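# Swap spare and broken robot arms between case and desk

## Task

Take the spare robot arm out of the open case on its desk and lay it on the empty desk on the far side of the room, then place the broken arm (the one with red tape) into the case. Both arms are heavy and unpowered, so their joints flop freely. At the end both must be resting motionless: no part of the spare arm may stick out past a desk edge, and the broken arm must sit low enough that the lid could close, though the lid is left open. The task fails if any part of either arm drops freely more than a few centimetres, if the case is not upright on its desk at the end, or if the robot tips over or ends up leaning. Finish by releasing both arms and moving the robot away from them.

## Robot and tools

Robot: a Rainbow Robotics RB-Y1 in a physics simulation. It has a two-wheel base with rear casters (0.66 m long, 0.58 m wide, front edge 0.10 m ahead of the wheel axle), a torso whose lower leg bends at ankle, knee and hip, a head with a camera, and two 7-joint arms, each ending in a parallel gripper with a wrist camera. The base drives forward/back and turns in place; it cannot go sideways. Each arm is rated for 3 kg; the carried arms are heavy, so expect weight-induced stops and keep loads near the body to avoid tipping forward.

Frames: the base frame sits on the floor between the drive wheels, x ahead, y to the left, z up. Reported chest, left_hand and right_hand positions are in this frame; a hand point is midway between its finger pads, fingers along its -z, closing along its x. Hand positions are approximate, worse at full reach. Odometry is the base frame at scene start; base_odometry counts wheel rotation only, so wheel slip looks like travel. Heading is positive leftward, -3.142 to 3.142.

execute_actions(actions, cameras): actions is a list holding zero or one action object. An action may contain:
- base: exactly one of {"translate_m": d} (relative straight drive in metres, positive forward, -3 to 3) or {"rotate_rad": d} (relative in-place turn in radians, positive counter-clockwise seen from above, -3.2 to 3.2). Both are offsets from the base's last reported position. Moves needing over 8.667 s at top speed are rejected.
- joints: a single dictionary keyed by joint name covering both arms, torso and head; each value is an absolute target (radians, grippers in metres). Ranges: torso_squat_rad 0 to 1.2 (bigger = lower chest); torso_shift_rad -0.3 to 0.6 (positive pushes hips forward); torso_pitch_rad -0.2 to 1.4 (positive leans forward); torso_yaw_rad -1.5 to 1.5 (positive left). Left arm: left_shoulder_pitch_rad -2.356 to 2.356 (negative raises arm forward); left_shoulder_roll_rad 0 to 3.141 (positive lifts outward); left_shoulder_yaw_rad -2.094 to 2.094; left_elbow_rad -2.617 to 0.01 (negative bends); left_forearm_roll_rad -3.141 to 3.141; left_wrist_pitch_rad -1.57 to 1.919 (negative tips hand forward); left_hand_roll_rad -2.705 to 2.705; left_gripper_m 0 to 0.1 (pad gap). Right arm uses the same names with right_ and the same ranges, except right_shoulder_roll_rad is -3.141 to 0 (negative lifts outward). Yaw and roll signs match between arms. head_pan_rad -0.523 to 0.523 (positive left), head_tilt_rad -0.35 to 1.57 (positive looks down). Torso combinations must also hold: squat+shift<=1.52; squat-shift+pitch<=1.57; shift+0.5pitch-0.4squat<=0.7; shift+0.3pitch-0.5squat<=0.39, else the torso stops short with off_target.
- speeds: optional caps for translate_m (0.05 to 0.4 m/s) and rotate_rad (0.1 to 1.509 rad/s).
- min_time_s: optional 0.1 to 8, a minimum duration for arm and head motions.
Joints omitted keep chasing earlier targets. Unknown keys or out-of-range numbers reject the whole call. cameras: list of head_camera, left_wrist_camera, right_wrist_camera or all; omitted/null means all, [] means none. An empty actions list just reports state and images.

wait(seconds): 0 to 10 s of idle simulation, then the same report. zoom_image(camera, region): enlarges [x0,y0,x1,y1] pixels (max 504x504) of that camera's latest full image. finished_scene(scene): ends the current scene by number after the last command has been held; irreversible, and its result tells whether the goal was met.

Results: base_status and joint_status per motion: done; off_target (resting short, may still push); contact_stop (arm or torso met firm resistance or could not carry the load; the whole arm or torso group halts and keeps its current pose); time_out; stopped_with_arm (torso halted because an arm hit); limit_stop_at_own_body (self-collision guard, nothing pushing; move the parts apart); limit_stop_at_motor_heat. "joint command not followed" plus a cause line means the arm collision check refused that arm's targets; it may retry them later until given valid ones. on_its_own lists things not commanded this call; "held at" is a target, not a position. Motor temperatures are listed per arm in joint_positions order; MOTOR HOT warns from 65 C and at 80 C the arm's brakes lock (OVER-TEMPERATURE FAULT). A gripper commanded narrower than the object reports off_target while holding; aim at least 0.005 m below object width. The robot keeps its last command while you reason.

Recovery: after a stop, first back the arms off in their own action, then the torso. If both hands hold one object and the torso contact-stops instantly with nothing in the way, resend every arm joint at its reported position, then repeat the torso command.

Avoid: letting a floppy arm slip or swing loose and drop; arms colliding or squeezing each other; torque faults (load limits: shoulders 63.7 N m, elbows 32.7, forearm/wrist/hand 22.7, held weight included; a fault freezes the robot 10 s); overheating; driving into furniture (the base does not stop, and the bent leg can protrude past the front); the torso shoving the robot back when the leg touches a desk; knocking the case over; tipping the robot. Occasionally loose objects get a brief push from outside.

Each tool is called after "Call:" as a command line: name --argument value for each argument, lists and objects as JSON in quotes; but a table of rows of numbers goes row by row, as --pt "numbers of a row", without its own name.

## Session

I'll start by looking at the current state.

Call:
execute_actions --actions '[]'

Scene clock: 0.00 s.
Motor temperatures (°C, as the motors report them): left_arm=[29 26 29 28 27 29 30] | right_arm=[26 32 32 26 36 34 32]
base_odometry: x=+0.000 y=+0.000 heading=+0.000 (m, m, rad; odometry frame)
base_status: not commanded
joint_positions: torso_squat_rad=+0.350 torso_shift_rad=+0.000 torso_pitch_rad=-0.001 torso_yaw_rad=+0.000 left_shoulder_pitch_rad=-0.029 left_shoulder_roll_rad=+0.011 left_shoulder_yaw_rad=-0.048 left_elbow_rad=-0.123 left_forearm_roll_rad=-0.034 left_wrist_pitch_rad=-0.005 left_hand_roll_rad=+0.037 left_gripper_m=+0.100 right_shoulder_pitch_rad=+0.045 right_shoulder_roll_rad=-0.031 right_shoulder_yaw_rad=+0.061 right_elbow_rad=-0.167 right_forearm_roll_rad=-0.057 right_wrist_pitch_rad=+0.040 right_hand_roll_rad=+0.056 right_gripper_m=+0.100 head_pan_rad=+0.000 head_tilt_rad=+0.400
joint_status: not commanded
chest: x=-0.2279 y=-0.0003 z=+1.2474 quat_wxyz=(+1.000, +0.000, +0.000, +0.000) (m; base frame)
left_hand: x=-0.1461 y=+0.2245 z=+0.5668 quat_wxyz=(+0.997, +0.004, -0.077, -0.027) (m; base frame)
right_hand: x=-0.1884 y=-0.2403 z=+0.5631 quat_wxyz=(+0.999, -0.012, -0.042, +0.024) (m; base frame)
pictures: head_camera, left_wrist_camera, right_wrist_camera
Images, in order (width x height): head_camera 896x504, left_wrist_camera 644x364, right_wrist_camera 644x364.

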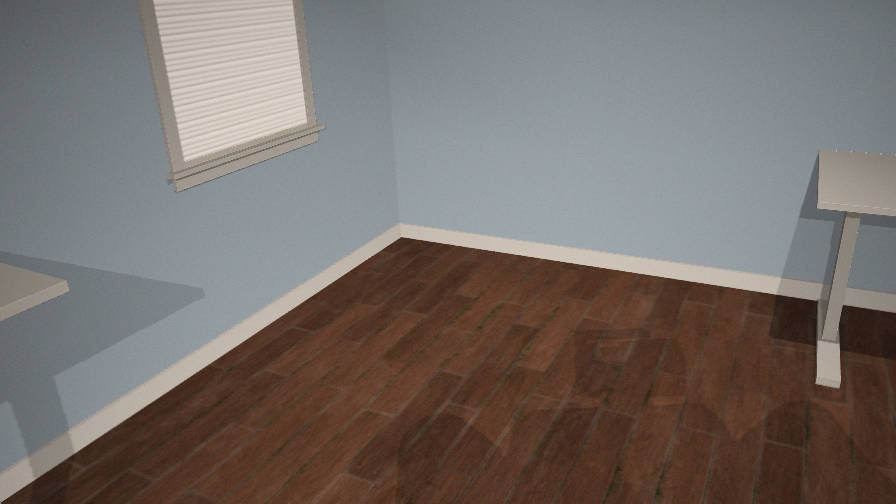

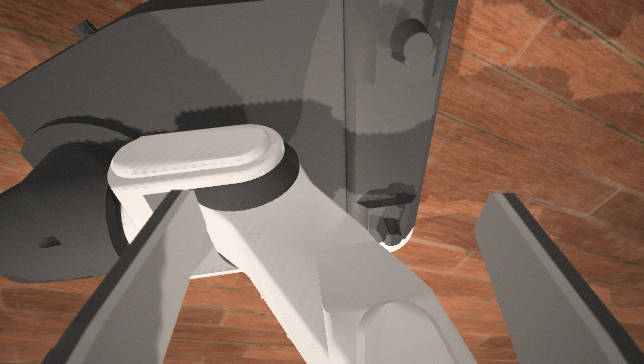

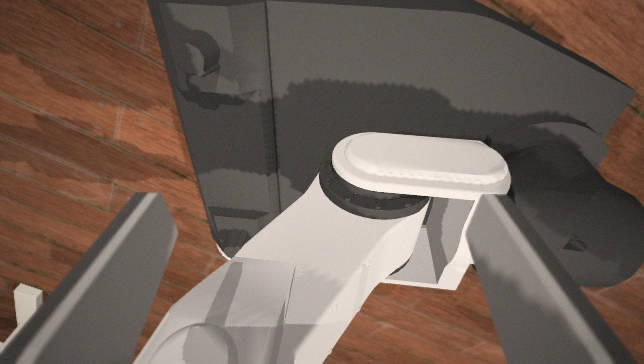

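Call:
execute_actions --actions '[{"joints": {"head_pan_rad": 0.52, "torso_yaw_rad": 0.5}}]' --cameras '["head_camera"]'

Call:
execute_actions --actions '[{"joints": {"head_pan_rad": -0.52, "torso_yaw_rad": -0.5}}]' --cameras '["head_camera"]'

Scene clock: 4.47 s.
Motor temperatures (°C, as the motors report them): left_arm=[29 26 29 28 27 29 30] | right_arm=[26 32 32 26 36 34 32]
base_odometry: x=+0.000 y=+0.000 heading=+0.000 (m, m, rad; odometry frame)
base_status: not commanded
joint_positions: torso_squat_rad=+0.350 torso_shift_rad=+0.000 torso_pitch_rad=-0.001 torso_yaw_rad=+0.500 left_shoulder_pitch_rad=-0.029 left_shoulder_roll_rad=+0.011 left_shoulder_yaw_rad=-0.048 left_elbow_rad=-0.123 left_forearm_roll_rad=-0.034 left_wrist_pitch_rad=-0.005 left_hand_roll_rad=+0.037 left_gripper_m=+0.100 right_shoulder_pitch_rad=+0.045 right_shoulder_roll_rad=-0.031 right_shoulder_yaw_rad=+0.061 right_elbow_rad=-0.167 right_forearm_roll_rad=-0.057 right_wrist_pitch_rad=+0.040 right_hand_roll_rad=+0.056 right_gripper_m=+0.100 head_pan_rad=+0.520 head_tilt_rad=+0.400
joint_status: all done
chest: x=-0.2279 y=-0.0003 z=+1.2474 quat_wxyz=(+0.969, +0.000, +0.000, +0.247) (m; base frame)
left_hand: x=-0.2641 y=+0.2359 z=+0.5667 quat_wxyz=(+0.972, +0.023, -0.074, +0.220) (m; base frame)
right_hand: x=-0.0782 y=-0.1922 z=+0.5632 quat_wxyz=(+0.962, -0.002, -0.043, +0.270) (m; base frame)
pictures: head_camera
camera_calibration (this result's frames):
head_camera: T_world_to_cam=[[0.851216, -0.523386, -0.0387122, 0.236274], [-0.23004, -0.305794, -0.923889, 1.35577], [0.471713, 0.795335, -0.380696, 0.581762], [0, 0, 0, 1]] pos_world=[-0.163664, 0.0755515, 1.4832]
Images, in order (width x height): head_camera 896x504.

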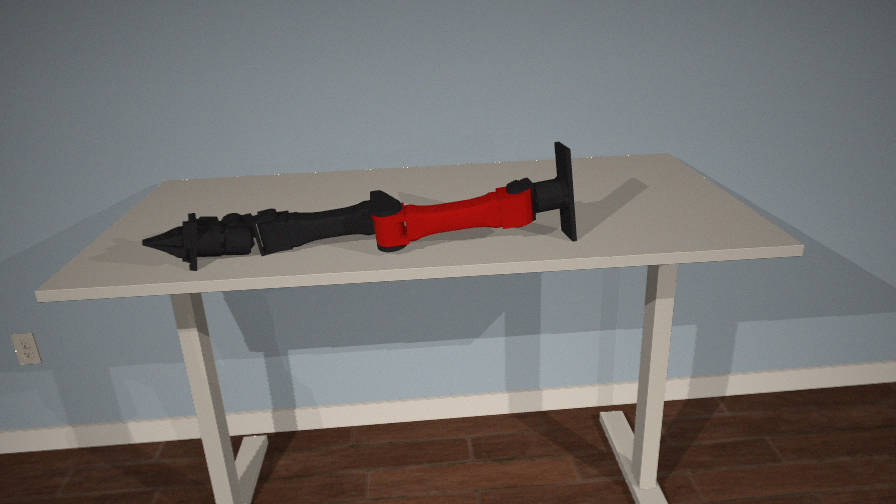

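Scene clock: 6.90 s.
Motor temperatures (°C, as the motors report them): left_arm=[29 26 29 28 27 29 30] | right_arm=[26 32 32 26 36 34 32]
base_odometry: x=+0.000 y=+0.000 heading=+0.000 (m, m, rad; odometry frame)
base_status: not commanded
joint_positions: torso_squat_rad=+0.350 torso_shift_rad=+0.000 torso_pitch_rad=-0.001 torso_yaw_rad=-0.500 left_shoulder_pitch_rad=-0.029 left_shoulder_roll_rad=+0.011 left_shoulder_yaw_rad=-0.048 left_elbow_rad=-0.123 left_forearm_roll_rad=-0.034 left_wrist_pitch_rad=-0.005 left_hand_roll_rad=+0.037 left_gripper_m=+0.100 right_shoulder_pitch_rad=+0.045 right_shoulder_roll_rad=-0.031 right_shoulder_yaw_rad=+0.061 right_elbow_rad=-0.167 right_forearm_roll_rad=-0.057 right_wrist_pitch_rad=+0.040 right_hand_roll_rad=+0.056 right_gripper_m=+0.100 head_pan_rad=-0.520 head_tilt_rad=+0.400
joint_status: all done
chest: x=-0.2279 y=-0.0003 z=+1.2474 quat_wxyz=(+0.969, +0.000, +0.000, -0.247) (m; base frame)
left_hand: x=-0.0481 y=+0.1579 z=+0.5669 quat_wxyz=(+0.959, -0.015, -0.076, -0.273) (m; base frame)
right_hand: x=-0.3082 y=-0.2296 z=+0.5630 quat_wxyz=(+0.974, -0.022, -0.037, -0.224) (m; base frame)
pictures: head_camera
camera_calibration (this result's frames):
head_camera: T_world_to_cam=[[-0.851665, -0.522572, -0.0398129, -0.12867], [-0.167622, 0.343582, -0.924042, 1.3696], [0.496557, -0.780301, -0.380211, 0.585984], [0, 0, 0, 1]] pos_world=[-0.170985, -0.0805649, 1.48324]
Images, in order (width x height): head_camera 896x504.

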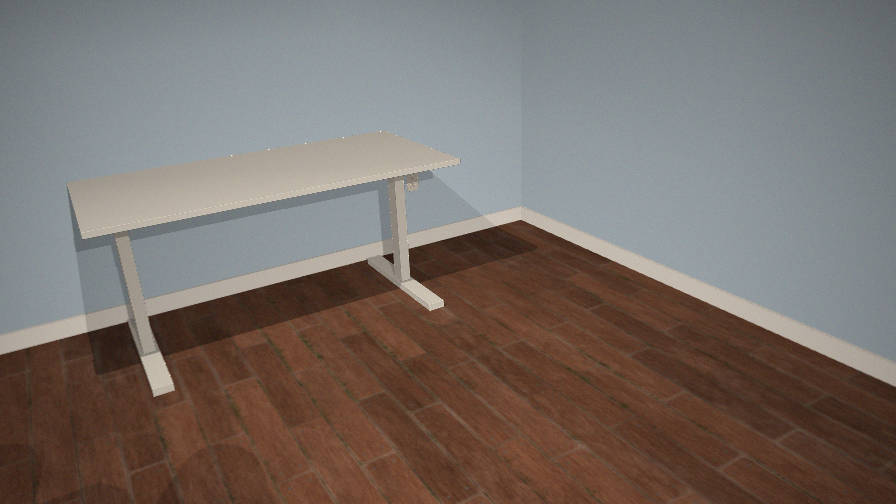

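Call:
execute_actions --actions '[{"joints": {"head_pan_rad": -0.52, "torso_yaw_rad": -1.5}}]' --cameras '["head_camera"]'

Scene clock: 11.00 s.
Motor temperatures (°C, as the motors report them): left_arm=[29 26 29 28 27 29 30] | right_arm=[26 32 32 26 36 34 32]
base_odometry: x=+0.000 y=+0.000 heading=+0.000 (m, m, rad; odometry frame)
base_status: not commanded
joint_positions: torso_squat_rad=+0.350 torso_shift_rad=+0.000 torso_pitch_rad=-0.001 torso_yaw_rad=-0.737 left_shoulder_pitch_rad=-0.029 left_shoulder_roll_rad=+0.011 left_shoulder_yaw_rad=-0.048 left_elbow_rad=-0.123 left_forearm_roll_rad=-0.034 left_wrist_pitch_rad=-0.005 left_hand_roll_rad=+0.037 left_gripper_m=+0.100 right_shoulder_pitch_rad=+0.046 right_shoulder_roll_rad=-0.031 right_shoulder_yaw_rad=+0.061 right_elbow_rad=-0.167 right_forearm_roll_rad=-0.057 right_wrist_pitch_rad=+0.040 right_hand_roll_rad=+0.056 right_gripper_m=+0.100 head_pan_rad=-0.520 head_tilt_rad=+0.400
joint_status: torso_yaw_rad limit_stop_at_own_body (moved -0.237 of -1.000); the others done
on_its_own: torso_yaw_rad is held at -0.737, not at your -1.500, since a limit_stop_at_own_body
chest: x=-0.2279 y=-0.0003 z=+1.2474 quat_wxyz=(+0.933, +0.000, +0.000, -0.360) (m; base frame)
left_hand: x=-0.0158 y=+0.1112 z=+0.5669 quat_wxyz=(+0.920, -0.024, -0.074, -0.385) (m; base frame)
right_hand: x=-0.3600 y=-0.2041 z=+0.5630 quat_wxyz=(+0.940, -0.026, -0.034, -0.338) (m; base frame)
pictures: head_camera
camera_calibration (this result's frames):
head_camera: T_world_to_cam=[[-0.950615, -0.307793, -0.0399384, -0.150997], [-0.0821075, 0.373483, -0.923996, 1.38904], [0.299316, -0.875085, -0.38031, 0.541116], [0, 0, 0, 1]] pos_world=[-0.191454, -0.091737, 1.48323]
Images, in order (width x height): head_camera 896x504.

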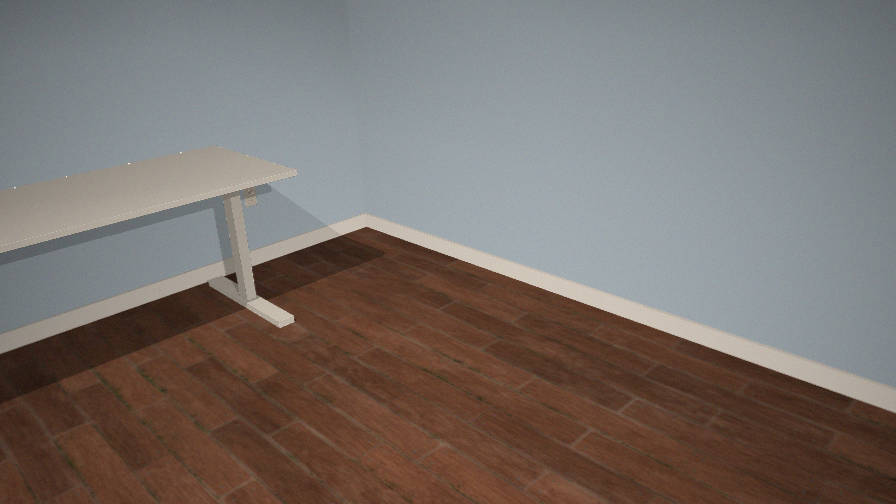

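Call:
execute_actions --actions '[{"base": {"rotate_rad": 1.6}, "joints": {"head_pan_rad": 0.52, "torso_yaw_rad": 0.5}}]' --cameras '["head_camera"]'

Scene clock: 28.80 s.
Motor temperatures (°C, as the motors report them): left_arm=[29 26 29 28 27 29 30] | right_arm=[26 32 32 26 36 34 32]
base_odometry: x=+0.000 y=+0.000 heading=+1.599 (m, m, rad; odometry frame)
base_status: done
joint_positions: torso_squat_rad=+0.350 torso_shift_rad=+0.000 torso_pitch_rad=-0.001 torso_yaw_rad=+0.500 left_shoulder_pitch_rad=-0.029 left_shoulder_roll_rad=+0.011 left_shoulder_yaw_rad=-0.048 left_elbow_rad=-0.123 left_forearm_roll_rad=-0.034 left_wrist_pitch_rad=-0.005 left_hand_roll_rad=+0.037 left_gripper_m=+0.100 right_shoulder_pitch_rad=+0.045 right_shoulder_roll_rad=-0.031 right_shoulder_yaw_rad=+0.061 right_elbow_rad=-0.167 right_forearm_roll_rad=-0.057 right_wrist_pitch_rad=+0.040 right_hand_roll_rad=+0.056 right_gripper_m=+0.100 head_pan_rad=+0.520 head_tilt_rad=+0.400
joint_status: all done
chest: x=-0.2280 y=-0.0003 z=+1.2474 quat_wxyz=(+0.969, +0.000, +0.000, +0.247) (m; base frame)
left_hand: x=-0.2642 y=+0.2359 z=+0.5667 quat_wxyz=(+0.972, +0.023, -0.074, +0.220) (m; base frame)
right_hand: x=-0.0781 y=-0.1923 z=+0.5632 quat_wxyz=(+0.962, -0.002, -0.043, +0.270) (m; base frame)
pictures: head_camera
camera_calibration (this result's frames):
head_camera: T_world_to_cam=[[0.85123, -0.523366, -0.0386688, 0.236261], [-0.229979, -0.305786, -0.923907, 1.35578], [0.471718, 0.79535, -0.380657, 0.581757], [0, 0, 0, 1]] pos_world=[-0.163736, 0.0755306, 1.4832]
Images, in order (width x height): head_camera 896x504.

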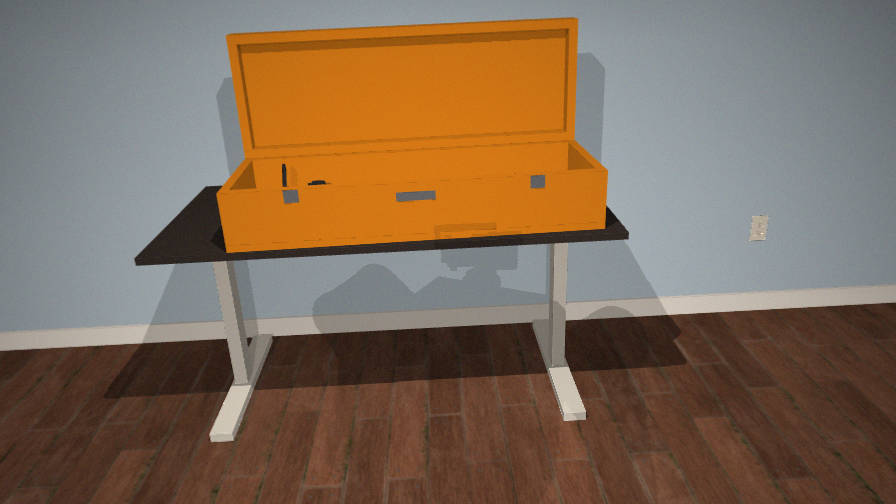

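Call:
execute_actions --actions '[{"base": {"rotate_rad": 1.285}, "joints": {"head_pan_rad": 0.0, "torso_yaw_rad": 0.0}}]' --cameras '[]'

Call:
execute_actions --actions '[{"base": {"translate_m": 1.23}}]' --cameras '[]'

Call:
execute_actions --actions '[{"base": {"rotate_rad": -0.221}, "joints": {"head_tilt_rad": 0.6, "torso_squat_rad": 0.0}}]' --cameras '["head_camera"]'

Scene clock: 98.10 s.
Motor temperatures (°C, as the motors report them): left_arm=[29 26 29 28 27 29 30] | right_arm=[26 32 32 26 36 34 32]
base_odometry: x=+0.000 y=+0.000 heading=+2.884 (m, m, rad; odometry frame)
base_status: done
joint_positions: torso_squat_rad=+0.350 torso_shift_rad=+0.000 torso_pitch_rad=-0.001 torso_yaw_rad=+0.000 left_shoulder_pitch_rad=-0.029 left_shoulder_roll_rad=+0.011 left_shoulder_yaw_rad=-0.048 left_elbow_rad=-0.123 left_forearm_roll_rad=-0.034 left_wrist_pitch_rad=-0.005 left_hand_roll_rad=+0.037 left_gripper_m=+0.100 right_shoulder_pitch_rad=+0.045 right_shoulder_roll_rad=-0.031 right_shoulder_yaw_rad=+0.061 right_elbow_rad=-0.167 right_forearm_roll_rad=-0.057 right_wrist_pitch_rad=+0.040 right_hand_roll_rad=+0.056 right_gripper_m=+0.100 head_pan_rad=+0.000 head_tilt_rad=+0.400
joint_status: all done
chest: x=-0.2280 y=-0.0003 z=+1.2474 quat_wxyz=(+1.000, +0.000, +0.000, +0.000) (m; base frame)
left_hand: x=-0.1461 y=+0.2245 z=+0.5668 quat_wxyz=(+0.997, +0.004, -0.077, -0.027) (m; base frame)
right_hand: x=-0.1886 y=-0.2403 z=+0.5631 quat_wxyz=(+0.999, -0.012, -0.042, +0.024) (m; base frame)
pictures: none
No camera images: the call's "cameras" was empty. Leave "cameras" out to get every camera's image.

Scene clock: 102.50 s.
Motor temperatures (°C, as the motors report them): left_arm=[29 26 29 28 27 29 30] | right_arm=[26 32 32 26 36 34 32]
base_odometry: x=-1.190 y=+0.313 heading=+2.884 (m, m, rad; odometry frame)
base_status: done
joint_positions: torso_squat_rad=+0.350 torso_shift_rad=+0.000 torso_pitch_rad=-0.001 torso_yaw_rad=+0.000 left_shoulder_pitch_rad=-0.029 left_shoulder_roll_rad=+0.011 left_shoulder_yaw_rad=-0.048 left_elbow_rad=-0.123 left_forearm_roll_rad=-0.034 left_wrist_pitch_rad=-0.005 left_hand_roll_rad=+0.037 left_gripper_m=+0.100 right_shoulder_pitch_rad=+0.045 right_shoulder_roll_rad=-0.031 right_shoulder_yaw_rad=+0.061 right_elbow_rad=-0.167 right_forearm_roll_rad=-0.057 right_wrist_pitch_rad=+0.040 right_hand_roll_rad=+0.056 right_gripper_m=+0.100 head_pan_rad=+0.000 head_tilt_rad=+0.400
joint_status: not commanded
chest: x=-0.2279 y=-0.0003 z=+1.2474 quat_wxyz=(+1.000, +0.000, +0.000, +0.000) (m; base frame)
left_hand: x=-0.1460 y=+0.2245 z=+0.5668 quat_wxyz=(+0.997, +0.004, -0.077, -0.027) (m; base frame)
right_hand: x=-0.1884 y=-0.2403 z=+0.5631 quat_wxyz=(+0.999, -0.012, -0.042, +0.024) (m; base frame)
pictures: none
No camera images: the call's "cameras" was empty. Leave "cameras" out to get every camera's image.

Scene clock: 104.43 s.
Motor temperatures (°C, as the motors report them): left_arm=[29 26 29 28 27 29 30] | right_arm=[26 32 32 26 36 34 32]
base_odometry: x=-1.190 y=+0.313 heading=+2.663 (m, m, rad; odometry frame)
base_status: done
joint_positions: torso_squat_rad=+0.000 torso_shift_rad=+0.000 torso_pitch_rad=-0.001 torso_yaw_rad=+0.000 left_shoulder_pitch_rad=-0.029 left_shoulder_roll_rad=+0.011 left_shoulder_yaw_rad=-0.048 left_elbow_rad=-0.123 left_forearm_roll_rad=-0.034 left_wrist_pitch_rad=-0.005 left_hand_roll_rad=+0.037 left_gripper_m=+0.100 right_shoulder_pitch_rad=+0.045 right_shoulder_roll_rad=-0.031 right_shoulder_yaw_rad=+0.061 right_elbow_rad=-0.167 right_forearm_roll_rad=-0.057 right_wrist_pitch_rad=+0.040 right_hand_roll_rad=+0.056 right_gripper_m=+0.100 head_pan_rad=+0.000 head_tilt_rad=+0.600
joint_status: all done
chest: x=-0.2279 y=-0.0003 z=+1.2899 quat_wxyz=(+1.000, +0.000, +0.000, +0.000) (m; base frame)
left_hand: x=-0.1461 y=+0.2245 z=+0.6093 quat_wxyz=(+0.997, +0.004, -0.077, -0.027) (m; base frame)
right_hand: x=-0.1884 y=-0.2403 z=+0.6056 quat_wxyz=(+0.999, -0.012, -0.042, +0.024) (m; base frame)
pictures: head_camera
camera_calibration (this result's frames):
head_camera: T_world_to_cam=[[-0.00828045, -0.999237, -0.0381746, 0.0520865], [-0.556402, 0.0363245, -0.830119, 1.18561], [0.830872, 0.0143667, -0.556278, 0.940414], [0, 0, 0, 1]] pos_world=[-0.121259, -0.00453039, 1.50931]
Images, in order (width x height): head_camera 896x504.

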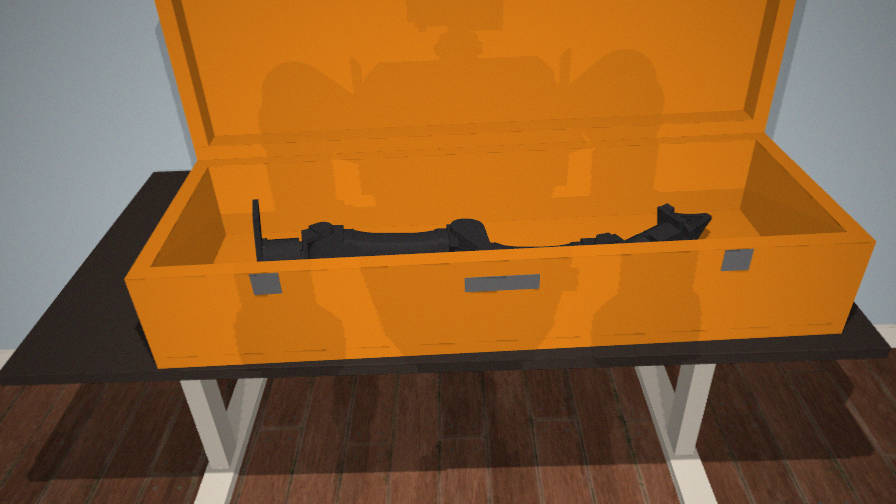

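Call:
execute_actions --actions '[{"joints": {"left_shoulder_pitch_rad": -0.930, "left_shoulder_roll_rad": 0.135, "left_shoulder_yaw_rad": 0.278, "left_elbow_rad": -0.95, "left_forearm_roll_rad": 0, "left_wrist_pitch_rad": 1.85, "left_hand_roll_rad": 0, "right_shoulder_pitch_rad": -0.930, "right_shoulder_roll_rad": -0.135, "right_shoulder_yaw_rad": -0.278, "right_elbow_rad": -0.95, "right_forearm_roll_rad": 0, "right_wrist_pitch_rad": 1.85, "right_hand_roll_rad": 0, "head_tilt_rad": 0.9}}]' --cameras '["head_camera"]'

Scene clock: 163.30 s.
Motor temperatures (°C, as the motors report them): left_arm=[29 26 29 28 27 29 30] | right_arm=[26 32 32 26 36 34 32]
base_odometry: x=-1.190 y=+0.313 heading=+2.663 (m, m, rad; odometry frame)
base_status: not commanded
joint_positions: torso_squat_rad=+0.000 torso_shift_rad=+0.000 torso_pitch_rad=-0.001 torso_yaw_rad=+0.000 left_shoulder_pitch_rad=-0.930 left_shoulder_roll_rad=+0.135 left_shoulder_yaw_rad=+0.278 left_elbow_rad=-0.950 left_forearm_roll_rad=+0.000 left_wrist_pitch_rad=+1.850 left_hand_roll_rad=+0.000 left_gripper_m=+0.100 right_shoulder_pitch_rad=-0.931 right_shoulder_roll_rad=-0.135 right_shoulder_yaw_rad=-0.278 right_elbow_rad=-0.950 right_forearm_roll_rad=+0.000 right_wrist_pitch_rad=+1.850 right_hand_roll_rad=+0.000 right_gripper_m=+0.100 head_pan_rad=+0.000 head_tilt_rad=+0.900
joint_status: all done
chest: x=-0.2280 y=-0.0003 z=+1.2899 quat_wxyz=(+1.000, +0.000, +0.000, +0.000) (m; base frame)
left_hand: x=+0.2623 y=+0.2195 z=+1.0331 quat_wxyz=(+1.000, +0.000, +0.000, +0.000) (m; base frame)
right_hand: x=+0.2626 y=-0.2205 z=+1.0337 quat_wxyz=(+1.000, +0.000, -0.001, +0.000) (m; base frame)
pictures: head_camera
camera_calibration (this result's frames):
head_camera: T_world_to_cam=[[-0.0192795, -0.999234, -0.0340498, 0.0436384], [-0.776703, 0.0364133, -0.628814, 0.840148], [0.629572, 0.0143233, -0.77681, 1.22766], [0, 0, 0, 1]] pos_world=[-0.119514, -0.00457177, 1.48344]
Images, in order (width x height): head_camera 896x504.

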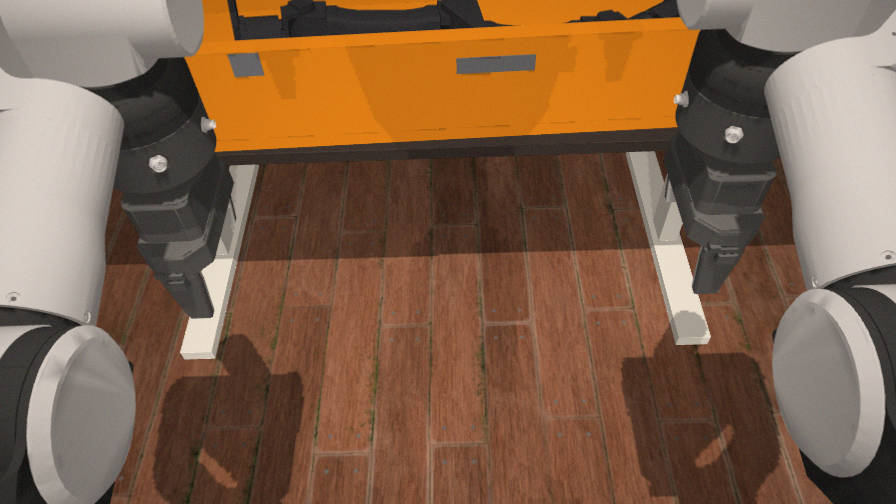

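Call:
execute_actions --actions '[{"base": {"translate_m": 0.65}, "joints": {"head_tilt_rad": 1.05}}]'

Scene clock: 168.57 s.
Motor temperatures (°C, as the motors report them): left_arm=[30 26 29 28 27 29 30] | right_arm=[26 32 32 26 36 34 32]
base_odometry: x=-1.767 y=+0.612 heading=+2.663 (m, m, rad; odometry frame)
base_status: done
joint_positions: torso_squat_rad=+0.000 torso_shift_rad=+0.000 torso_pitch_rad=-0.001 torso_yaw_rad=+0.000 left_shoulder_pitch_rad=-0.930 left_shoulder_roll_rad=+0.135 left_shoulder_yaw_rad=+0.278 left_elbow_rad=-0.950 left_forearm_roll_rad=+0.000 left_wrist_pitch_rad=+1.850 left_hand_roll_rad=+0.000 left_gripper_m=+0.100 right_shoulder_pitch_rad=-0.930 right_shoulder_roll_rad=-0.135 right_shoulder_yaw_rad=-0.278 right_elbow_rad=-0.950 right_forearm_roll_rad=+0.000 right_wrist_pitch_rad=+1.850 right_hand_roll_rad=+0.000 right_gripper_m=+0.100 head_pan_rad=+0.000 head_tilt_rad=+1.050
joint_status: all done
chest: x=-0.2279 y=-0.0003 z=+1.2899 quat_wxyz=(+1.000, +0.000, +0.000, +0.000) (m; base frame)
left_hand: x=+0.2623 y=+0.2196 z=+1.0329 quat_wxyz=(+1.000, +0.000, +0.000, +0.000) (m; base frame)
right_hand: x=+0.2625 y=-0.2205 z=+1.0335 quat_wxyz=(+1.000, +0.000, -0.001, +0.000) (m; base frame)
pictures: head_camera, left_wrist_camera, right_wrist_camera
camera_calibration (this result's frames):
head_camera: T_world_to_cam=[[-0.0242067, -0.999233, -0.0307774, 0.0377498], [-0.862045, 0.0364538, -0.505519, 0.638954], [0.506254, 0.0142945, -0.862266, 1.3295], [0, 0, 0, 1]] pos_world=[-0.121342, -0.00457601, 1.47055]
left_wrist_camera: T_world_to_cam=[[0.9994, -0.0176635, -0.0297927, -0.218823], [0.00595704, -0.759702, 0.650244, -0.476202], [-0.0341192, -0.650031, -0.759141, 1.02225], [0, 0, 0, 1]] pos_world=[0.256406, 0.298855, 1.07916]
right_wrist_camera: T_world_to_cam=[[-0.999902, -0.00913989, -0.0105673, 0.268813], [-0.013783, 0.769126, 0.638948, -0.456608], [0.00228765, 0.639031, -0.769177, 1.02145], [0, 0, 0, 1]] pos_world=[0.260156, -0.299093, 1.08027]
Images, in order (width x height): head_camera 896x504, left_wrist_camera 644x364, right_wrist_camera 644x364.

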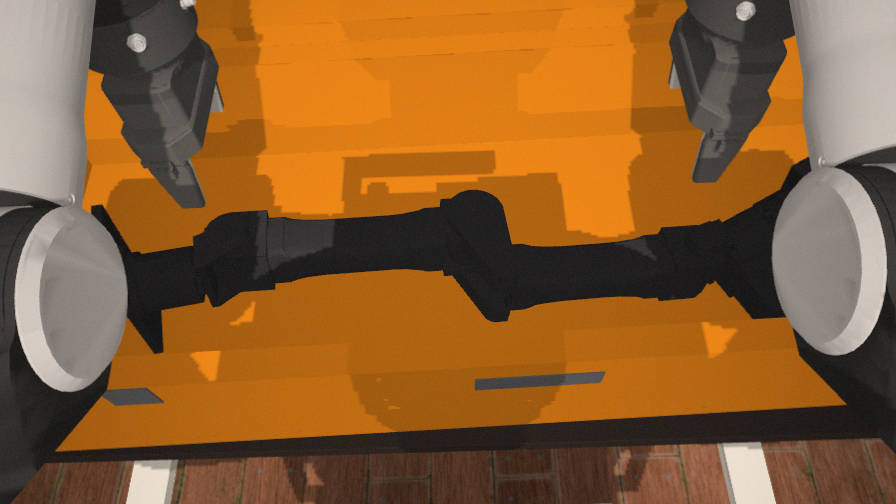

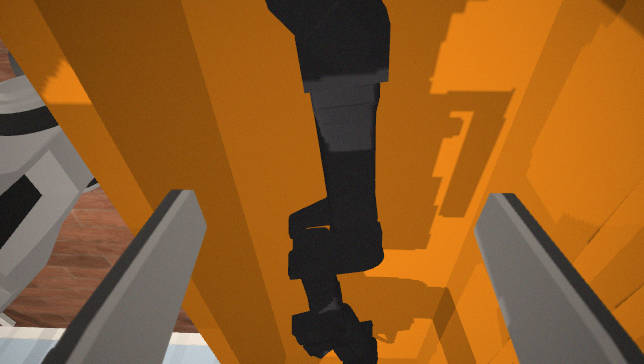

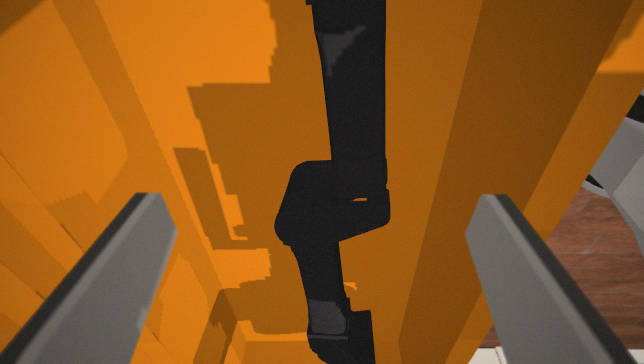

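Call:
zoom_image --camera "head_camera" --region '[80, 150, 560, 420]'

Call:
zoom_image --camera "head_camera" --region '[400, 130, 880, 400]'

Region (80, 150, 560, 420) of head_camera's 896x504 image, scaled by 1.050, with more detail than that image has; it fills the top 284 rows of this view, and the rest is white.

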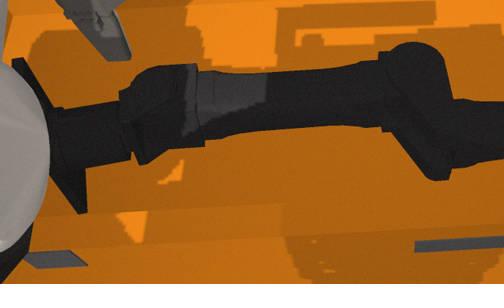

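Region (400, 130, 880, 400) of head_camera's 896x504 image, scaled by 1.050, with more detail than that image has; it fills the top 284 rows of this view, and the rest is white.

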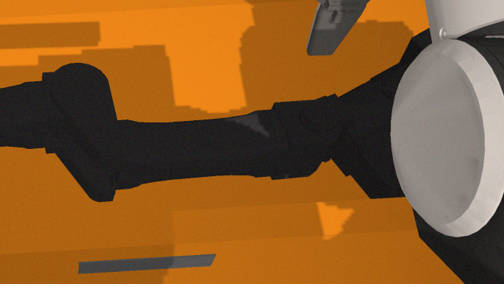

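Call:
execute_actions --actions '[{"joints": {"left_shoulder_pitch_rad": -1.047, "left_shoulder_roll_rad": 0.073, "left_shoulder_yaw_rad": 0.242, "left_elbow_rad": -0.726, "left_forearm_roll_rad": 0, "left_wrist_pitch_rad": 1.720, "left_hand_roll_rad": 0.229, "right_shoulder_pitch_rad": -0.8085, "right_shoulder_roll_rad": -0.072, "right_shoulder_yaw_rad": -0.2195, "right_elbow_rad": -1.043, "right_forearm_roll_rad": 0, "right_wrist_pitch_rad": 1.813, "right_hand_roll_rad": 0.098, "head_tilt_rad": 0.95, "torso_squat_rad": 0.6}}]'

Scene clock: 285.33 s.
Motor temperatures (°C, as the motors report them): left_arm=[32 26 29 29 27 29 30] | right_arm=[28 32 32 27 36 34 32]
base_odometry: x=-1.767 y=+0.612 heading=+2.663 (m, m, rad; odometry frame)
base_status: not commanded
joint_positions: torso_squat_rad=+0.600 torso_shift_rad=+0.000 torso_pitch_rad=-0.001 torso_yaw_rad=+0.000 left_shoulder_pitch_rad=-1.047 left_shoulder_roll_rad=+0.073 left_shoulder_yaw_rad=+0.242 left_elbow_rad=-0.726 left_forearm_roll_rad=+0.000 left_wrist_pitch_rad=+1.720 left_hand_roll_rad=+0.229 left_gripper_m=+0.100 right_shoulder_pitch_rad=-0.809 right_shoulder_roll_rad=-0.072 right_shoulder_yaw_rad=-0.220 right_elbow_rad=-1.043 right_forearm_roll_rad=+0.000 right_wrist_pitch_rad=+1.813 right_hand_roll_rad=+0.098 right_gripper_m=+0.100 head_pan_rad=+0.000 head_tilt_rad=+0.950
joint_status: all done
chest: x=-0.2280 y=-0.0003 z=+1.1677 quat_wxyz=(+1.000, +0.000, +0.000, +0.000) (m; base frame)
left_hand: x=+0.2750 y=+0.1644 z=+0.9001 quat_wxyz=(+0.998, +0.000, +0.000, +0.060) (m; base frame)
right_hand: x=+0.2423 y=-0.2003 z=+0.8726 quat_wxyz=(+0.998, +0.000, -0.001, +0.070) (m; base frame)
pictures: head_camera, left_wrist_camera, right_wrist_camera
camera_calibration (this result's frames):
head_camera: T_world_to_cam=[[-0.0209873, -0.999233, -0.0330639, 0.0378349], [-0.807218, 0.0364481, -0.589127, 0.702686], [0.58988, 0.0143256, -0.807364, 1.1663], [0, 0, 0, 1]] pos_world=[-0.11996, -0.0045136, 1.35685]
left_wrist_camera: T_world_to_cam=[[0.994362, 0.10172, -0.0299388, -0.254613], [0.0966586, -0.753478, 0.650329, -0.457852], [0.0435931, -0.649557, -0.759063, 0.864464], [0, 0, 0, 1]] pos_world=[0.259748, 0.242436, 0.946314]
right_wrist_camera: T_world_to_cam=[[-0.988775, -0.14904, -0.0105181, 0.216339], [-0.121273, 0.759451, 0.639161, -0.345703], [-0.0872726, 0.633262, -0.769001, 0.905168], [0, 0, 0, 1]] pos_world=[0.250983, -0.278421, 0.919311]
Images, in order (width x height): head_camera 896x504, left_wrist_camera 644x364, right_wrist_camera 644x364.

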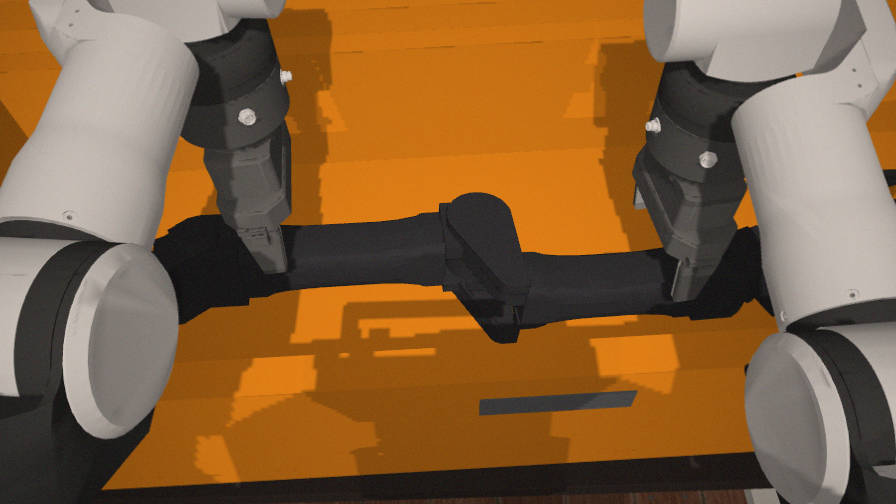

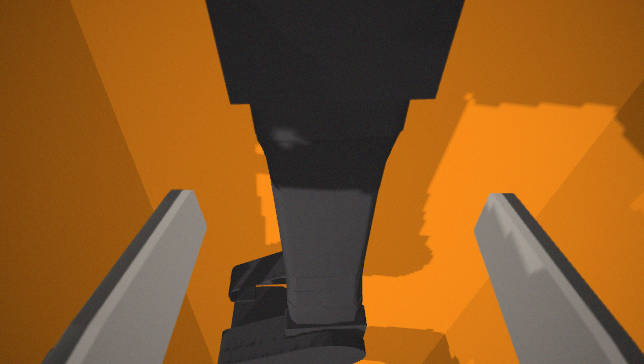

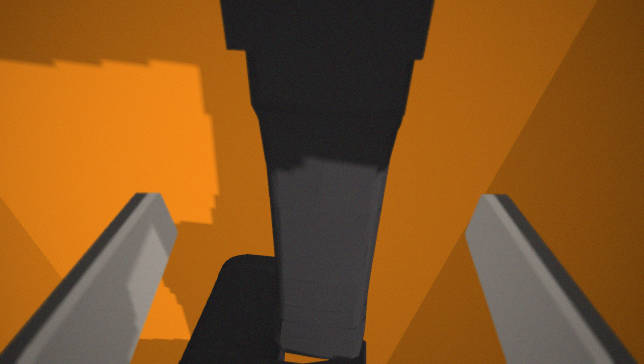

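Call:
execute_actions --actions '[{"joints": {"left_shoulder_pitch_rad": -1.0465, "left_shoulder_roll_rad": 0.039, "left_shoulder_yaw_rad": 0.2205, "left_elbow_rad": -0.723, "left_wrist_pitch_rad": 1.7086, "left_hand_roll_rad": 0.2685, "right_shoulder_pitch_rad": -0.786, "right_shoulder_roll_rad": -0.049, "right_shoulder_yaw_rad": -0.1936, "right_elbow_rad": -1.102, "right_wrist_pitch_rad": 1.846, "right_hand_roll_rad": 0.070}}]' --cameras '[]'

Call:
execute_actions --actions '[{"joints": {"torso_squat_rad": 0.73}}]'

Scene clock: 319.47 s.
Motor temperatures (°C, as the motors report them): left_arm=[32 26 29 29 27 29 30] | right_arm=[28 32 32 27 36 34 32]
base_odometry: x=-1.767 y=+0.612 heading=+2.663 (m, m, rad; odometry frame)
base_status: not commanded
joint_positions: torso_squat_rad=+0.600 torso_shift_rad=+0.000 torso_pitch_rad=-0.001 torso_yaw_rad=+0.000 left_shoulder_pitch_rad=-1.046 left_shoulder_roll_rad=+0.039 left_shoulder_yaw_rad=+0.221 left_elbow_rad=-0.723 left_forearm_roll_rad=+0.000 left_wrist_pitch_rad=+1.709 left_hand_roll_rad=+0.268 left_gripper_m=+0.100 right_shoulder_pitch_rad=-0.787 right_shoulder_roll_rad=-0.049 right_shoulder_yaw_rad=-0.194 right_elbow_rad=-1.102 right_forearm_roll_rad=+0.000 right_wrist_pitch_rad=+1.846 right_hand_roll_rad=+0.070 right_gripper_m=+0.100 head_pan_rad=+0.000 head_tilt_rad=+0.950
joint_status: all done
chest: x=-0.2280 y=-0.0003 z=+1.1677 quat_wxyz=(+1.000, +0.000, +0.000, +0.000) (m; base frame)
left_hand: x=+0.2715 y=+0.1447 z=+0.8951 quat_wxyz=(+0.998, +0.000, +0.000, +0.060) (m; base frame)
right_hand: x=+0.2360 y=-0.1883 z=+0.8756 quat_wxyz=(+0.998, +0.000, -0.001, +0.070) (m; base frame)
pictures: none
No camera images: the call's "cameras" was empty. Leave "cameras" out to get every camera's image.

Scene clock: 320.70 s.
Motor temperatures (°C, as the motors report them): left_arm=[32 26 29 29 27 29 30] | right_arm=[28 32 32 27 36 34 32]
base_odometry: x=-1.767 y=+0.612 heading=+2.663 (m, m, rad; odometry frame)
base_status: not commanded
joint_positions: torso_squat_rad=+0.730 torso_shift_rad=+0.000 torso_pitch_rad=-0.001 torso_yaw_rad=+0.000 left_shoulder_pitch_rad=-1.046 left_shoulder_roll_rad=+0.039 left_shoulder_yaw_rad=+0.221 left_elbow_rad=-0.723 left_forearm_roll_rad=+0.000 left_wrist_pitch_rad=+1.709 left_hand_roll_rad=+0.268 left_gripper_m=+0.100 right_shoulder_pitch_rad=-0.786 right_shoulder_roll_rad=-0.049 right_shoulder_yaw_rad=-0.194 right_elbow_rad=-1.102 right_forearm_roll_rad=+0.000 right_wrist_pitch_rad=+1.846 right_hand_roll_rad=+0.070 right_gripper_m=+0.100 head_pan_rad=+0.000 head_tilt_rad=+0.950
joint_status: all done
chest: x=-0.2280 y=-0.0002 z=+1.1116 quat_wxyz=(+1.000, +0.000, +0.000, +0.000) (m; base frame)
left_hand: x=+0.2715 y=+0.1448 z=+0.8390 quat_wxyz=(+0.998, +0.000, +0.000, +0.060) (m; base frame)
right_hand: x=+0.2359 y=-0.1883 z=+0.8195 quat_wxyz=(+0.998, +0.000, -0.001, +0.070) (m; base frame)
pictures: head_camera, left_wrist_camera, right_wrist_camera
camera_calibration (this result's frames):
head_camera: T_world_to_cam=[[-0.0209811, -0.999233, -0.033069, 0.03602], [-0.807212, 0.0364462, -0.589135, 0.66962], [0.589888, 0.014333, -0.807358, 1.121], [0, 0, 0, 1]] pos_world=[-0.119982, -0.00448002, 1.30073]
left_wrist_camera: T_world_to_cam=[[0.994346, 0.10189, -0.0299048, -0.250981], [0.0967527, -0.753269, 0.650558, -0.432855], [0.0437593, -0.649773, -0.758868, 0.805321], [0, 0, 0, 1]] pos_world=[0.256202, 0.222792, 0.885224]
right_wrist_camera: T_world_to_cam=[[-0.988969, -0.147727, -0.0108175, 0.211744], [-0.120479, 0.759766, 0.638937, -0.321607], [-0.0861696, 0.633192, -0.769183, 0.856032], [0, 0, 0, 1]] pos_world=[0.244425, -0.266406, 0.866223]
Images, in order (width x height): head_camera 896x504, left_wrist_camera 644x364, right_wrist_camera 644x364.

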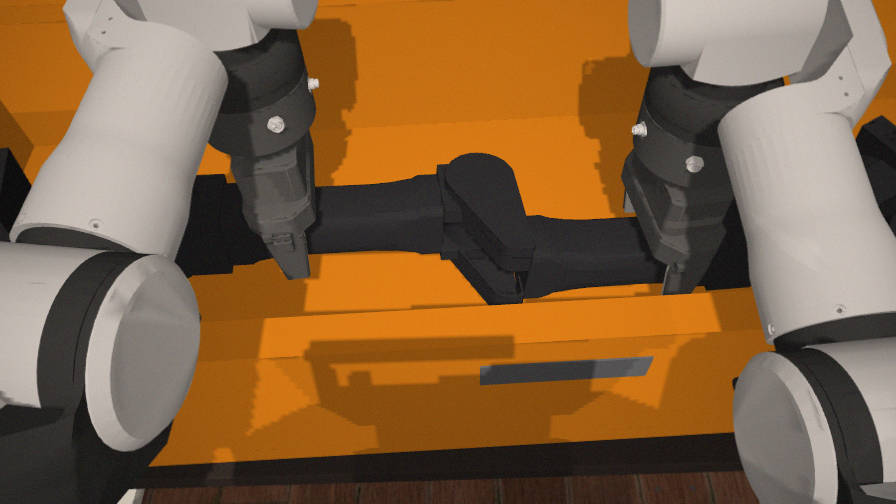

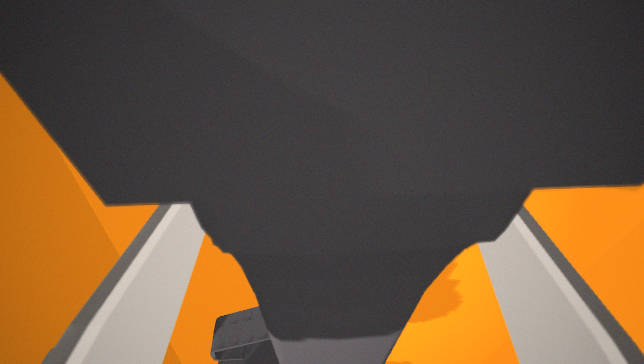

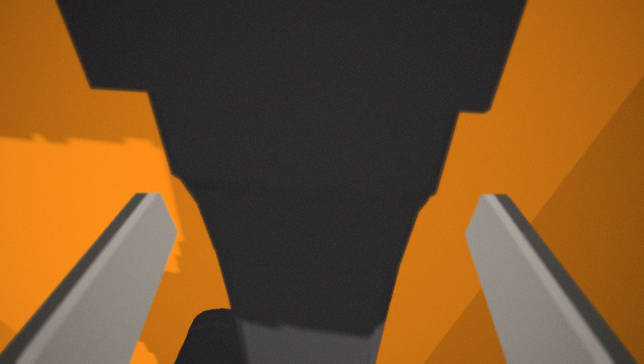

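Call:
execute_actions --actions '[{"joints": {"torso_squat_rad": 0.80}}]'

Scene clock: 330.90 s.
Motor temperatures (°C, as the motors report them): left_arm=[32 26 29 29 27 29 30] | right_arm=[28 32 32 27 36 34 32]
base_odometry: x=-1.767 y=+0.612 heading=+2.663 (m, m, rad; odometry frame)
base_status: not commanded
joint_positions: torso_squat_rad=+0.781 torso_shift_rad=+0.000 torso_pitch_rad=-0.003 torso_yaw_rad=+0.000 left_shoulder_pitch_rad=-1.050 left_shoulder_roll_rad=+0.039 left_shoulder_yaw_rad=+0.221 left_elbow_rad=-0.725 left_forearm_roll_rad=+0.000 left_wrist_pitch_rad=+1.708 left_hand_roll_rad=+0.268 left_gripper_m=+0.100 right_shoulder_pitch_rad=-0.786 right_shoulder_roll_rad=-0.049 right_shoulder_yaw_rad=-0.194 right_elbow_rad=-1.102 right_forearm_roll_rad=+0.000 right_wrist_pitch_rad=+1.846 right_hand_roll_rad=+0.070 right_gripper_m=+0.100 head_pan_rad=+0.000 head_tilt_rad=+0.950
joint_status: torso_squat_rad contact_stop (moved +0.051 of +0.070)
chest: x=-0.2291 y=-0.0004 z=+1.0869 quat_wxyz=(+1.000, +0.000, -0.002, +0.000) (m; base frame)
left_hand: x=+0.2729 y=+0.1441 z=+0.8180 quat_wxyz=(+0.998, +0.000, -0.004, +0.059) (m; base frame)
right_hand: x=+0.2354 y=-0.1884 z=+0.7958 quat_wxyz=(+0.998, +0.000, -0.002, +0.069) (m; base frame)
pictures: head_camera, left_wrist_camera, right_wrist_camera
camera_calibration (this result's frames):
head_camera: T_world_to_cam=[[-0.0211193, -0.999218, -0.0334317, 0.0354007], [-0.805788, 0.0368066, -0.591059, 0.656643], [0.591828, 0.0144561, -0.805935, 1.10065], [0, 0, 0, 1]] pos_world=[-0.12153, -0.00470689, 1.27635]
left_wrist_camera: T_world_to_cam=[[0.994691, 0.100671, -0.0213487, -0.259823], [0.0902416, -0.753551, 0.651166, -0.418492], [0.0494662, -0.649635, -0.758635, 0.787141], [0, 0, 0, 1]] pos_world=[0.257272, 0.222156, 0.864114]
right_wrist_camera: T_world_to_cam=[[-0.988968, -0.147544, -0.0131334, 0.212871], [-0.121803, 0.759553, 0.638939, -0.306202], [-0.0842963, 0.63349, -0.769146, 0.837467], [0, 0, 0, 1]] pos_world=[0.243822, -0.266542, 0.842574]
Images, in order (width x height): head_camera 896x504, left_wrist_camera 644x364, right_wrist_camera 644x364.

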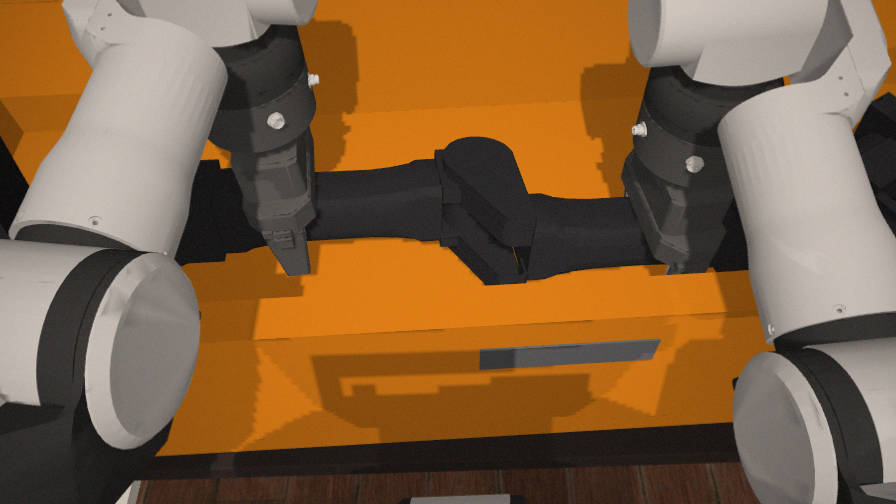

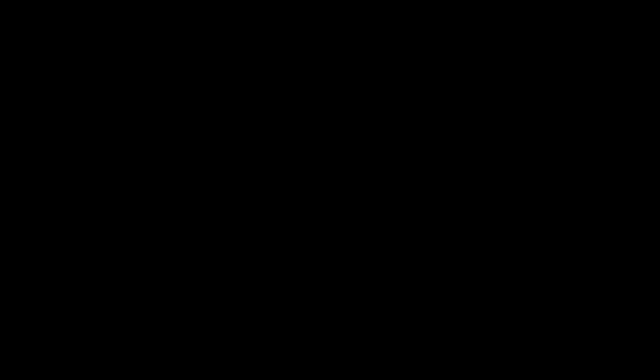

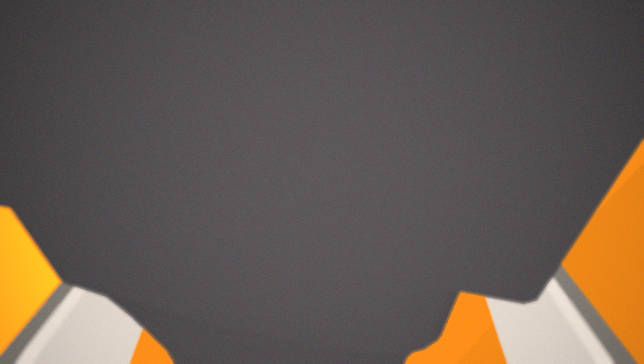

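Call:
execute_actions --actions '[{"joints": {"left_shoulder_pitch_rad": -1.0465, "left_elbow_rad": -0.758, "left_wrist_pitch_rad": 1.7436}, "min_time_s": 0.5}]' --cameras '[]'

Call:
execute_actions --actions '[{"joints": {"torso_squat_rad": 0.78, "torso_pitch_rad": 0.0, "torso_shift_rad": 0, "torso_yaw_rad": 0, "left_gripper_m": 0.0, "right_gripper_m": 0.0}}]' --cameras '["head_camera"]'

Scene clock: 339.10 s.
Motor temperatures (°C, as the motors report them): left_arm=[32 26 29 29 27 29 30] | right_arm=[28 32 32 27 36 34 32]
base_odometry: x=-1.767 y=+0.612 heading=+2.663 (m, m, rad; odometry frame)
base_status: not commanded
joint_positions: torso_squat_rad=+0.781 torso_shift_rad=+0.000 torso_pitch_rad=-0.003 torso_yaw_rad=+0.000 left_shoulder_pitch_rad=-1.046 left_shoulder_roll_rad=+0.039 left_shoulder_yaw_rad=+0.221 left_elbow_rad=-0.758 left_forearm_roll_rad=+0.000 left_wrist_pitch_rad=+1.744 left_hand_roll_rad=+0.268 left_gripper_m=+0.100 right_shoulder_pitch_rad=-0.786 right_shoulder_roll_rad=-0.049 right_shoulder_yaw_rad=-0.194 right_elbow_rad=-1.102 right_forearm_roll_rad=+0.000 right_wrist_pitch_rad=+1.846 right_hand_roll_rad=+0.070 right_gripper_m=+0.100 head_pan_rad=+0.000 head_tilt_rad=+0.950
joint_status: all done
chest: x=-0.2289 y=-0.0003 z=+1.0869 quat_wxyz=(+1.000, +0.000, -0.001, +0.000) (m; base frame)
left_hand: x=+0.2709 y=+0.1448 z=+0.8245 quat_wxyz=(+0.998, +0.000, -0.001, +0.060) (m; base frame)
right_hand: x=+0.2355 y=-0.1883 z=+0.7956 quat_wxyz=(+0.998, +0.000, -0.002, +0.069) (m; base frame)
pictures: none
No camera images: the call's "cameras" was empty. Leave "cameras" out to get every camera's image.

Scene clock: 340.60 s.
Motor temperatures (°C, as the motors report them): left_arm=[32 26 29 29 27 29 30] | right_arm=[28 32 32 27 36 34 32]
base_odometry: x=-1.767 y=+0.612 heading=+2.663 (m, m, rad; odometry frame)
base_status: not commanded
joint_positions: torso_squat_rad=+0.780 torso_shift_rad=+0.000 torso_pitch_rad=+0.000 torso_yaw_rad=+0.000 left_shoulder_pitch_rad=-1.046 left_shoulder_roll_rad=+0.039 left_shoulder_yaw_rad=+0.221 left_elbow_rad=-0.758 left_forearm_roll_rad=+0.000 left_wrist_pitch_rad=+1.744 left_hand_roll_rad=+0.268 left_gripper_m=+0.057 right_shoulder_pitch_rad=-0.787 right_shoulder_roll_rad=-0.049 right_shoulder_yaw_rad=-0.194 right_elbow_rad=-1.102 right_forearm_roll_rad=+0.000 right_wrist_pitch_rad=+1.846 right_hand_roll_rad=+0.070 right_gripper_m=+0.057 head_pan_rad=+0.000 head_tilt_rad=+0.950
joint_status: left_gripper_m off_target (ended at +0.057, target +0.000); right_gripper_m off_target (ended at +0.057, target +0.000); the others done
chest: x=-0.2280 y=-0.0003 z=+1.0876 quat_wxyz=(+1.000, +0.000, +0.000, +0.000) (m; base frame)
left_hand: x=+0.2708 y=+0.1447 z=+0.8236 quat_wxyz=(+0.998, +0.000, +0.001, +0.060) (m; base frame)
right_hand: x=+0.2359 y=-0.1882 z=+0.7952 quat_wxyz=(+0.998, +0.000, -0.001, +0.069) (m; base frame)
pictures: head_camera
camera_calibration (this result's frames):
head_camera: T_world_to_cam=[[-0.0209871, -0.99923, -0.0331566, 0.03528], [-0.807659, 0.0364918, -0.58852, 0.654776], [0.589277, 0.0144279, -0.807802, 1.10194], [0, 0, 0, 1]] pos_world=[-0.119774, -0.0045398, 1.27667]
Images, in order (width x height): head_camera 896x504.

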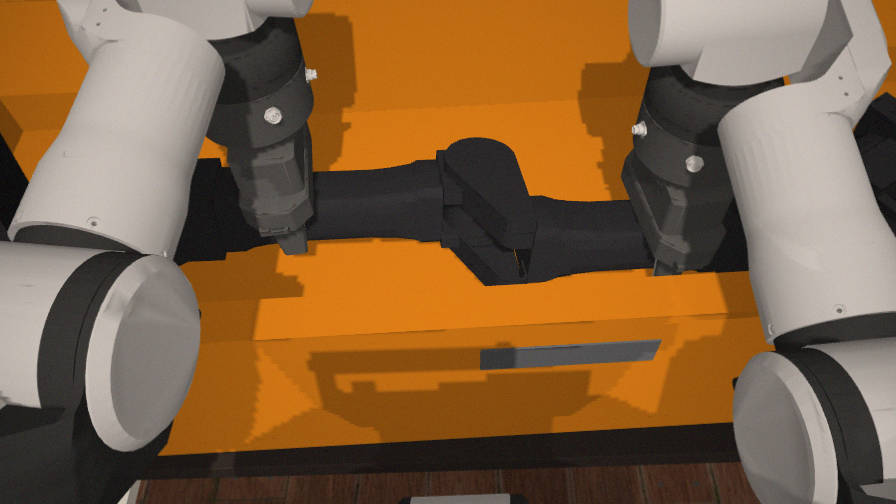

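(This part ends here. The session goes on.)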